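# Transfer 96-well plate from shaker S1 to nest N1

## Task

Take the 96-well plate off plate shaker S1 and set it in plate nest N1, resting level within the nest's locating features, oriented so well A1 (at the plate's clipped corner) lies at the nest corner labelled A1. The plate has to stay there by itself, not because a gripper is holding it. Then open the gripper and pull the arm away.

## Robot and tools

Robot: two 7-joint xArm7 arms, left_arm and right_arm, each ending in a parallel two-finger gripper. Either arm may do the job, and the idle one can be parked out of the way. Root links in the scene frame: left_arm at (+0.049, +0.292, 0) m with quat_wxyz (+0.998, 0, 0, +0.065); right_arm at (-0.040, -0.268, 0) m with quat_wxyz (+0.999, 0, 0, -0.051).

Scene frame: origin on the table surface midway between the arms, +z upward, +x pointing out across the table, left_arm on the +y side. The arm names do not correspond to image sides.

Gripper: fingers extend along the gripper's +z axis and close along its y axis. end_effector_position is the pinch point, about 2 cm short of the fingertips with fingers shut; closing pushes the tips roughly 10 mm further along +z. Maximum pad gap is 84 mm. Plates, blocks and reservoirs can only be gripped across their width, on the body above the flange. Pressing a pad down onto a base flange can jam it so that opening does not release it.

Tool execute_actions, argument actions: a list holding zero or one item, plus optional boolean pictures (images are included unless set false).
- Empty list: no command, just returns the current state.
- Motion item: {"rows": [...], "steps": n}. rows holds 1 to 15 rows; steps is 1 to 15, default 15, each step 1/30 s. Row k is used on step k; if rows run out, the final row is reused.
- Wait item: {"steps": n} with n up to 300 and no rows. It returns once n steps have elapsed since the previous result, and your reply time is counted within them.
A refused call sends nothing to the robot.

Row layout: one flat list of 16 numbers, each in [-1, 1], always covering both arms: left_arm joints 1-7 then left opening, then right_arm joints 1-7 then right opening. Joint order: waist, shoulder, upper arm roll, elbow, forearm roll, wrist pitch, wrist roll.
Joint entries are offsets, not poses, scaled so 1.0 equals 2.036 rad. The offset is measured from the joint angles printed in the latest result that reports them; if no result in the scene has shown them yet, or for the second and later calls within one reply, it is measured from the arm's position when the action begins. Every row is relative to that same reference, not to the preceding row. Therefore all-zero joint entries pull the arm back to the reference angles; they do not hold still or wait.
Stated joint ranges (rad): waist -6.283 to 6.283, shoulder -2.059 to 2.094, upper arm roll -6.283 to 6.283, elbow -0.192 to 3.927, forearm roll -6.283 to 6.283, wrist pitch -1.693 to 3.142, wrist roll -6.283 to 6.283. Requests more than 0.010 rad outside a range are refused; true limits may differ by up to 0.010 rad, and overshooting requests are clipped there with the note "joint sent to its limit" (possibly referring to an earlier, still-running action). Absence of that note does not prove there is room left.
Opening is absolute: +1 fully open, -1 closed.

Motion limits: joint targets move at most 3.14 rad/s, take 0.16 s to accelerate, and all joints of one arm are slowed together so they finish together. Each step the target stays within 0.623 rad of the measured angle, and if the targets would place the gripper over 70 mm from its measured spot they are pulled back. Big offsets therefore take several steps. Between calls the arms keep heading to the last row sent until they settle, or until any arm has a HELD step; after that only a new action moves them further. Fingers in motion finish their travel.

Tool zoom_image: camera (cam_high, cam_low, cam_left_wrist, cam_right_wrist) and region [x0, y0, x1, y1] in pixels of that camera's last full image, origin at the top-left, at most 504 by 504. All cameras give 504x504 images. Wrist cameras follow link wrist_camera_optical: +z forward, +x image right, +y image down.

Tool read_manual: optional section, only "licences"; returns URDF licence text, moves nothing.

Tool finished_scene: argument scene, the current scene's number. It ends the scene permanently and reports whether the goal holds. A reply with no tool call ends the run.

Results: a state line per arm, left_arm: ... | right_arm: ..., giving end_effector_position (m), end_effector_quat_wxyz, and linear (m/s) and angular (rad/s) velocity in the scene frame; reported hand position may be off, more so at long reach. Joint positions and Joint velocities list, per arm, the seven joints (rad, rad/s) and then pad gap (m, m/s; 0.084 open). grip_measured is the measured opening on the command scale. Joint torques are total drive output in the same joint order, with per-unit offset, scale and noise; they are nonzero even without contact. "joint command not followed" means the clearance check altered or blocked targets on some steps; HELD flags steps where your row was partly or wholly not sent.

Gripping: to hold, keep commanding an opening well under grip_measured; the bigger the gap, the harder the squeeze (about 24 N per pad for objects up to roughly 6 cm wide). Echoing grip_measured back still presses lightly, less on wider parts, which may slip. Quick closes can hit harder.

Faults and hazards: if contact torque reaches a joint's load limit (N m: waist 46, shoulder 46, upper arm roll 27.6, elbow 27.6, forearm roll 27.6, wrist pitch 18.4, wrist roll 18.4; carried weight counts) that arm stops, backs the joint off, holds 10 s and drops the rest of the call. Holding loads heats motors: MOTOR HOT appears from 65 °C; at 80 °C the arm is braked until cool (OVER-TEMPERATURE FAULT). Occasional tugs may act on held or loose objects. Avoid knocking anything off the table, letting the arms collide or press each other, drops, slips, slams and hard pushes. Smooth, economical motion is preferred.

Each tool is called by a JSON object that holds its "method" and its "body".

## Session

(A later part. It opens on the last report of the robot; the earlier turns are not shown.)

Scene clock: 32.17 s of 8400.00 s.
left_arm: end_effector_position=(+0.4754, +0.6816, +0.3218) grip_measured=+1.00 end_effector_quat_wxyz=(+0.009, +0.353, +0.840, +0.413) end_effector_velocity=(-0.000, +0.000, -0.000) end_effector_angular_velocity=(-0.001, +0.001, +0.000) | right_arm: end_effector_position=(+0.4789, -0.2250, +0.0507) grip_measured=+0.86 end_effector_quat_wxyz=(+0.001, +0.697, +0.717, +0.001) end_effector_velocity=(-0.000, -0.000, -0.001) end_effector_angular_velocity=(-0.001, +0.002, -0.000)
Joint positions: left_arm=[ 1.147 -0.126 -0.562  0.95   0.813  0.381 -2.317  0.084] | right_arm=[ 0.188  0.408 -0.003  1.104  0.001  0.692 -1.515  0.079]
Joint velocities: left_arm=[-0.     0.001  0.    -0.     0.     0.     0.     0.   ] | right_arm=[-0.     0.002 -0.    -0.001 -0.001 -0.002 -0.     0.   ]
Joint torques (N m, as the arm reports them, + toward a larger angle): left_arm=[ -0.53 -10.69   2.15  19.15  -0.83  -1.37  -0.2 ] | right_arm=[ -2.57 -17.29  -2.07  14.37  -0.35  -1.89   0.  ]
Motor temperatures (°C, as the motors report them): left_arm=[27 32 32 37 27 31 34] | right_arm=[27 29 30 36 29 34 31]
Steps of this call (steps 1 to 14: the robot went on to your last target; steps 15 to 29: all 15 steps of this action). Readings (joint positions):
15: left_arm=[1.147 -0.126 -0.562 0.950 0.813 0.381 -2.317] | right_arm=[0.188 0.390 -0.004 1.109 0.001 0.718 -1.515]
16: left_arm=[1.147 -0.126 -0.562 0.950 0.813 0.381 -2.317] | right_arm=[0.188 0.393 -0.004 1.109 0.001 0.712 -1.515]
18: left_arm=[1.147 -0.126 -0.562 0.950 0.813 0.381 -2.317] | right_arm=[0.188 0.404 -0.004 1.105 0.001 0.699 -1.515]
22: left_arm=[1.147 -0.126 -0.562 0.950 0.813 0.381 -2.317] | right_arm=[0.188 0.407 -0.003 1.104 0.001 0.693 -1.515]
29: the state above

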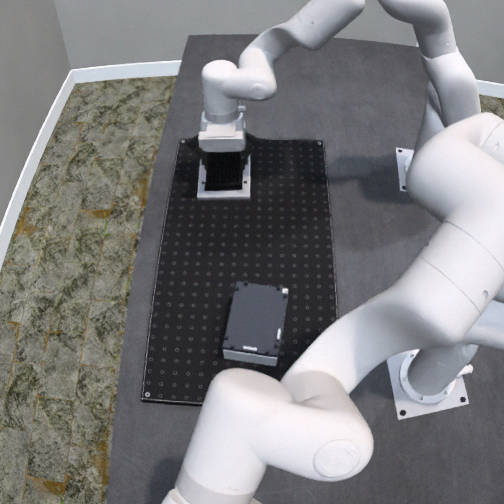

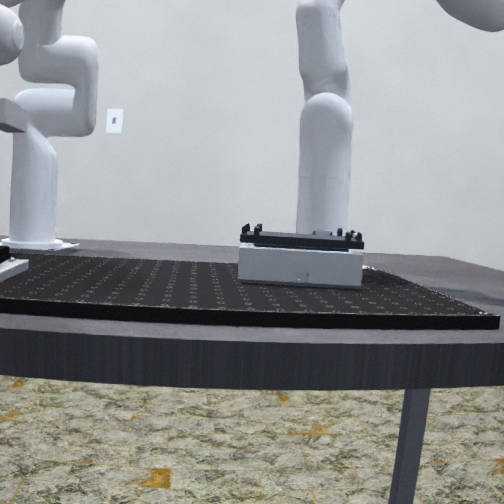

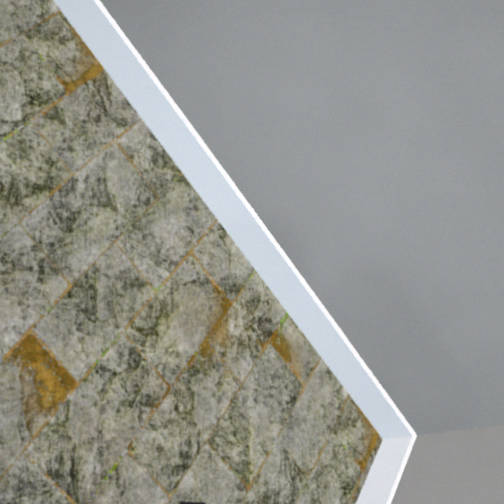

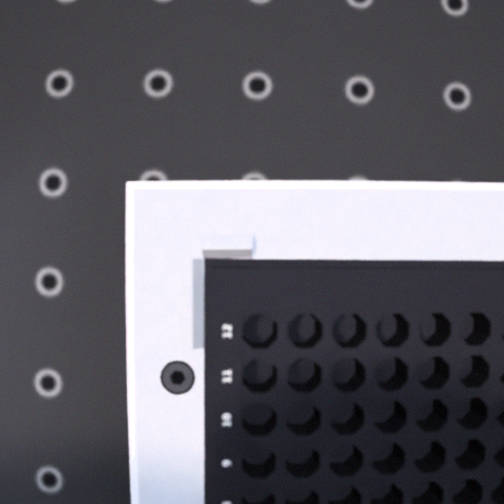

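{"method": "execute_actions", "body": {"actions": [{"rows": [[0,0,0,0,0,0,0,1, 0,-0.001,0,0.0003,0,0.0013,0,1],[0,0,0,0,0,0,0,1, 0,-0.001,0,0.0003,0,0.0013,0,1],[0,0,0,0,0,0,0,1, 0,-0.001,0,0.0003,0,0.0013,0,1],[0,0,0,0,0,0,0,1, 0,-0.001,0,0.0003,0,0.0013,0,1],[0,0,0,0,0,0,0,1, 0,-0.001,0,0.0003,0,0.0013,0,1],[0,0,0,0,0,0,0,1, 0,-0.001,0,0.0003,0,0.0013,0,1],[0,0,0,0,0,0,0,1, 0,-0.001,0,0.0003,0,0.0013,0,1],[0,0,0,0,0,0,0,1, 0,-0.001,0,0.0003,0,0.0013,0,1],[0,0,0,0,0,0,0,1, 0,-0.02,0,0.0065,0,0.0265,0,1]], "steps": 15}], "pictures": false}}

{"method": "execute_actions", "body": {"actions": [{"rows": [[0,0,0,0,0,0,0,1, -0.062,-0.04,0.0,0.11,0,0.152,-0.064,1]], "steps": 15}], "pictures": false}}

{"method": "execute_actions", "body": {"actions": [{"steps": 12}]}}

Scene clock: 33.60 s of 8400.00 s.
left_arm: end_effector_position=(+0.4754, +0.6816, +0.3218) grip_measured=+1.00 end_effector_quat_wxyz=(+0.009, +0.353, +0.840, +0.413) end_effector_velocity=(+0.000, -0.000, -0.001) end_effector_angular_velocity=(-0.001, +0.001, -0.001) | right_arm: end_effector_position=(+0.4793, -0.2269, +0.0705) grip_measured=+1.00 end_effector_quat_wxyz=(+0.001, +0.699, +0.715, +0.000) end_effector_velocity=(+0.003, +0.009, +0.027) end_effector_angular_velocity=(+0.006, -0.011, +0.014)
Joint positions: left_arm=[ 1.147 -0.126 -0.562  0.95   0.813  0.381 -2.317  0.084] | right_arm=[ 0.187  0.37  -0.006  1.116  0.001  0.743 -1.515  0.084]
Joint velocities: left_arm=[-0.     0.001 -0.001  0.     0.     0.     0.    -0.   ] | right_arm=[ 0.005 -0.048  0.011  0.017  0.001  0.054 -0.001 -0.   ]
Joint torques (N m, as the arm reports them, + toward a larger angle): left_arm=[ -0.48 -10.76   2.29  19.02  -0.72  -1.2   -0.36] | right_arm=[ -1.02 -21.82   0.14  17.21  -0.49  -1.26  -0.24]
Motor temperatures (°C, as the motors report them): left_arm=[27 32 32 37 27 31 34] | right_arm=[27 29 30 36 29 34 31]
Steps of this call (steps 1 to 15: the robot went on to your last target; steps 16 to 28: nothing new was sent; steps 29 to 43: all 15 steps of this action). Readings (joint positions):
29: left_arm=[1.147 -0.126 -0.562 0.950 0.813 0.381 -2.317] | right_arm=[0.188 0.409 -0.004 1.103 0.001 0.692 -1.515]
30: left_arm=[1.147 -0.126 -0.562 0.950 0.813 0.381 -2.317] | right_arm=[0.188 0.409 -0.004 1.103 0.001 0.693 -1.515]
32: left_arm=[1.147 -0.126 -0.562 0.950 0.813 0.381 -2.317] | right_arm=[0.188 0.410 -0.004 1.102 0.001 0.693 -1.515]
36: left_arm=[1.147 -0.126 -0.562 0.950 0.813 0.381 -2.317] | right_arm=[0.188 0.409 -0.004 1.102 0.001 0.695 -1.515]
43: the state above

Scene clock: 34.10 s of 8400.00 s.
left_arm: end_effector_position=(+0.4754, +0.6816, +0.3218) grip_measured=+1.00 end_effector_quat_wxyz=(+0.009, +0.353, +0.840, +0.413) end_effector_velocity=(-0.000, +0.000, +0.000) end_effector_angular_velocity=(+0.000, +0.000, +0.001) | right_arm: end_effector_position=(+0.5043, -0.2928, +0.1768) grip_measured=+1.00 end_effector_quat_wxyz=(-0.001, +0.697, +0.717, -0.001) end_effector_velocity=(-0.023, +0.033, -0.035) end_effector_angular_velocity=(+0.020, +0.113, +0.072)
Joint positions: left_arm=[ 1.147 -0.126 -0.562  0.95   0.813  0.381 -2.317  0.084] | right_arm=[ 0.062  0.29  -0.005  1.337  0.001  1.05  -1.644  0.084]
Joint velocities: left_arm=[ 0.    -0.     0.001 -0.    -0.     0.     0.001 -0.   ] | right_arm=[ 0.012  0.04   0.045 -0.023  0.002  0.051 -0.017 -0.   ]
Joint torques (N m, as the arm reports them, + toward a larger angle): left_arm=[ -0.67 -10.81   2.03  18.92  -0.7   -1.46  -0.23] | right_arm=[ -3.11 -26.97  -1.34  22.99  -0.23  -1.47  -0.28]
Motor temperatures (°C, as the motors report them): left_arm=[27 32 32 37 27 31 34] | right_arm=[27 29 30 36 29 34 31]
Steps of this call (steps 1 to 15: all 15 steps of this action). Readings (joint positions):
1: left_arm=[1.147 -0.126 -0.562 0.950 0.813 0.381 -2.317] | right_arm=[0.187 0.369 -0.005 1.116 0.001 0.746 -1.516]
2: left_arm=[1.147 -0.126 -0.562 0.950 0.813 0.381 -2.317] | right_arm=[0.184 0.368 -0.004 1.120 0.001 0.756 -1.519]
4: left_arm=[1.147 -0.126 -0.562 0.950 0.813 0.381 -2.317] | right_arm=[0.163 0.359 0.001 1.157 0.001 0.816 -1.544]
8: left_arm=[1.147 -0.126 -0.562 0.950 0.813 0.381 -2.317] | right_arm=[0.098 0.313 -0.008 1.273 0.001 0.958 -1.605]
15: the state above

Scene clock: 34.50 s of 8400.00 s.
left_arm: end_effector_position=(+0.4754, +0.6816, +0.3218) grip_measured=+1.00 end_effector_quat_wxyz=(+0.009, +0.353, +0.840, +0.413) end_effector_velocity=(+0.000, -0.000, +0.000) end_effector_angular_velocity=(+0.000, -0.001, -0.001) | right_arm: end_effector_position=(+0.5046, -0.2933, +0.1779) grip_measured=+1.00 end_effector_quat_wxyz=(-0.001, +0.697, +0.717, -0.001) end_effector_velocity=(+0.001, +0.000, +0.001) end_effector_angular_velocity=(-0.000, -0.002, +0.001)
Joint positions: left_arm=[ 1.147 -0.126 -0.562  0.95   0.813  0.381 -2.317  0.084] | right_arm=[ 0.061  0.289 -0.005  1.339  0.001  1.053 -1.645  0.084]
Joint velocities: left_arm=[-0.    -0.001 -0.    -0.    -0.    -0.    -0.     0.   ] | right_arm=[ 0.001 -0.001 -0.     0.001 -0.     0.     0.    -0.   ]
Joint torques (N m, as the arm reports them, + toward a larger angle): left_arm=[ -0.43 -10.97   2.39  19.03  -1.08  -1.41  -0.21] | right_arm=[ -1.41 -25.22  -0.21  21.99  -0.52  -1.84  -0.5 ]
Motor temperatures (°C, as the motors report them): left_arm=[27 32 32 37 27 31 34] | right_arm=[27 29 30 36 29 34 31]
Steps of this call (steps 1 to 12: the robot went on to your last target). Readings (joint positions):
1: left_arm=[1.147 -0.126 -0.562 0.950 0.813 0.381 -2.317] | right_arm=[0.062 0.291 -0.004 1.336 0.001 1.052 -1.645]
2: left_arm=[1.147 -0.126 -0.562 0.950 0.813 0.381 -2.317] | right_arm=[0.062 0.291 -0.004 1.336 0.001 1.052 -1.645]
4: left_arm=[1.147 -0.126 -0.562 0.950 0.813 0.381 -2.317] | right_arm=[0.062 0.291 -0.004 1.337 0.001 1.053 -1.645]
8: left_arm=[1.147 -0.126 -0.562 0.950 0.813 0.381 -2.317] | right_arm=[0.061 0.290 -0.005 1.339 0.001 1.053 -1.645]
12: the state above

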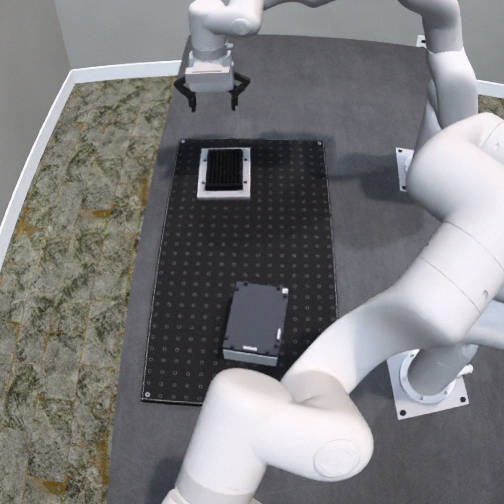

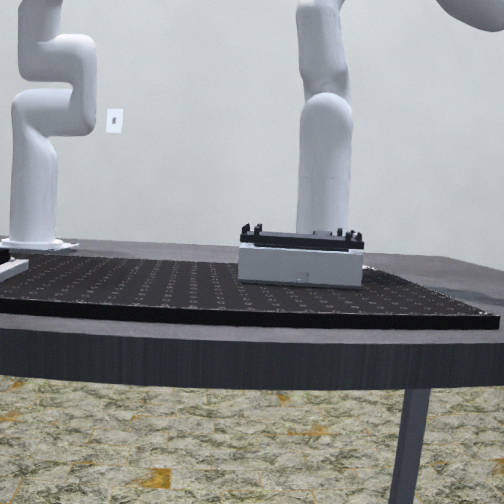

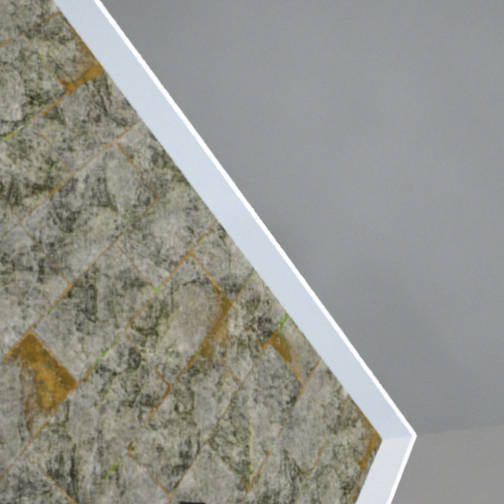

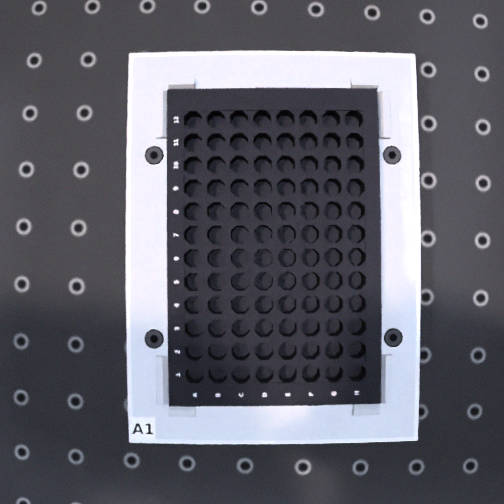

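Looks seated.

{"method": "finished_scene", "body": {"scene": 1}}

The scene is finished: the task was done.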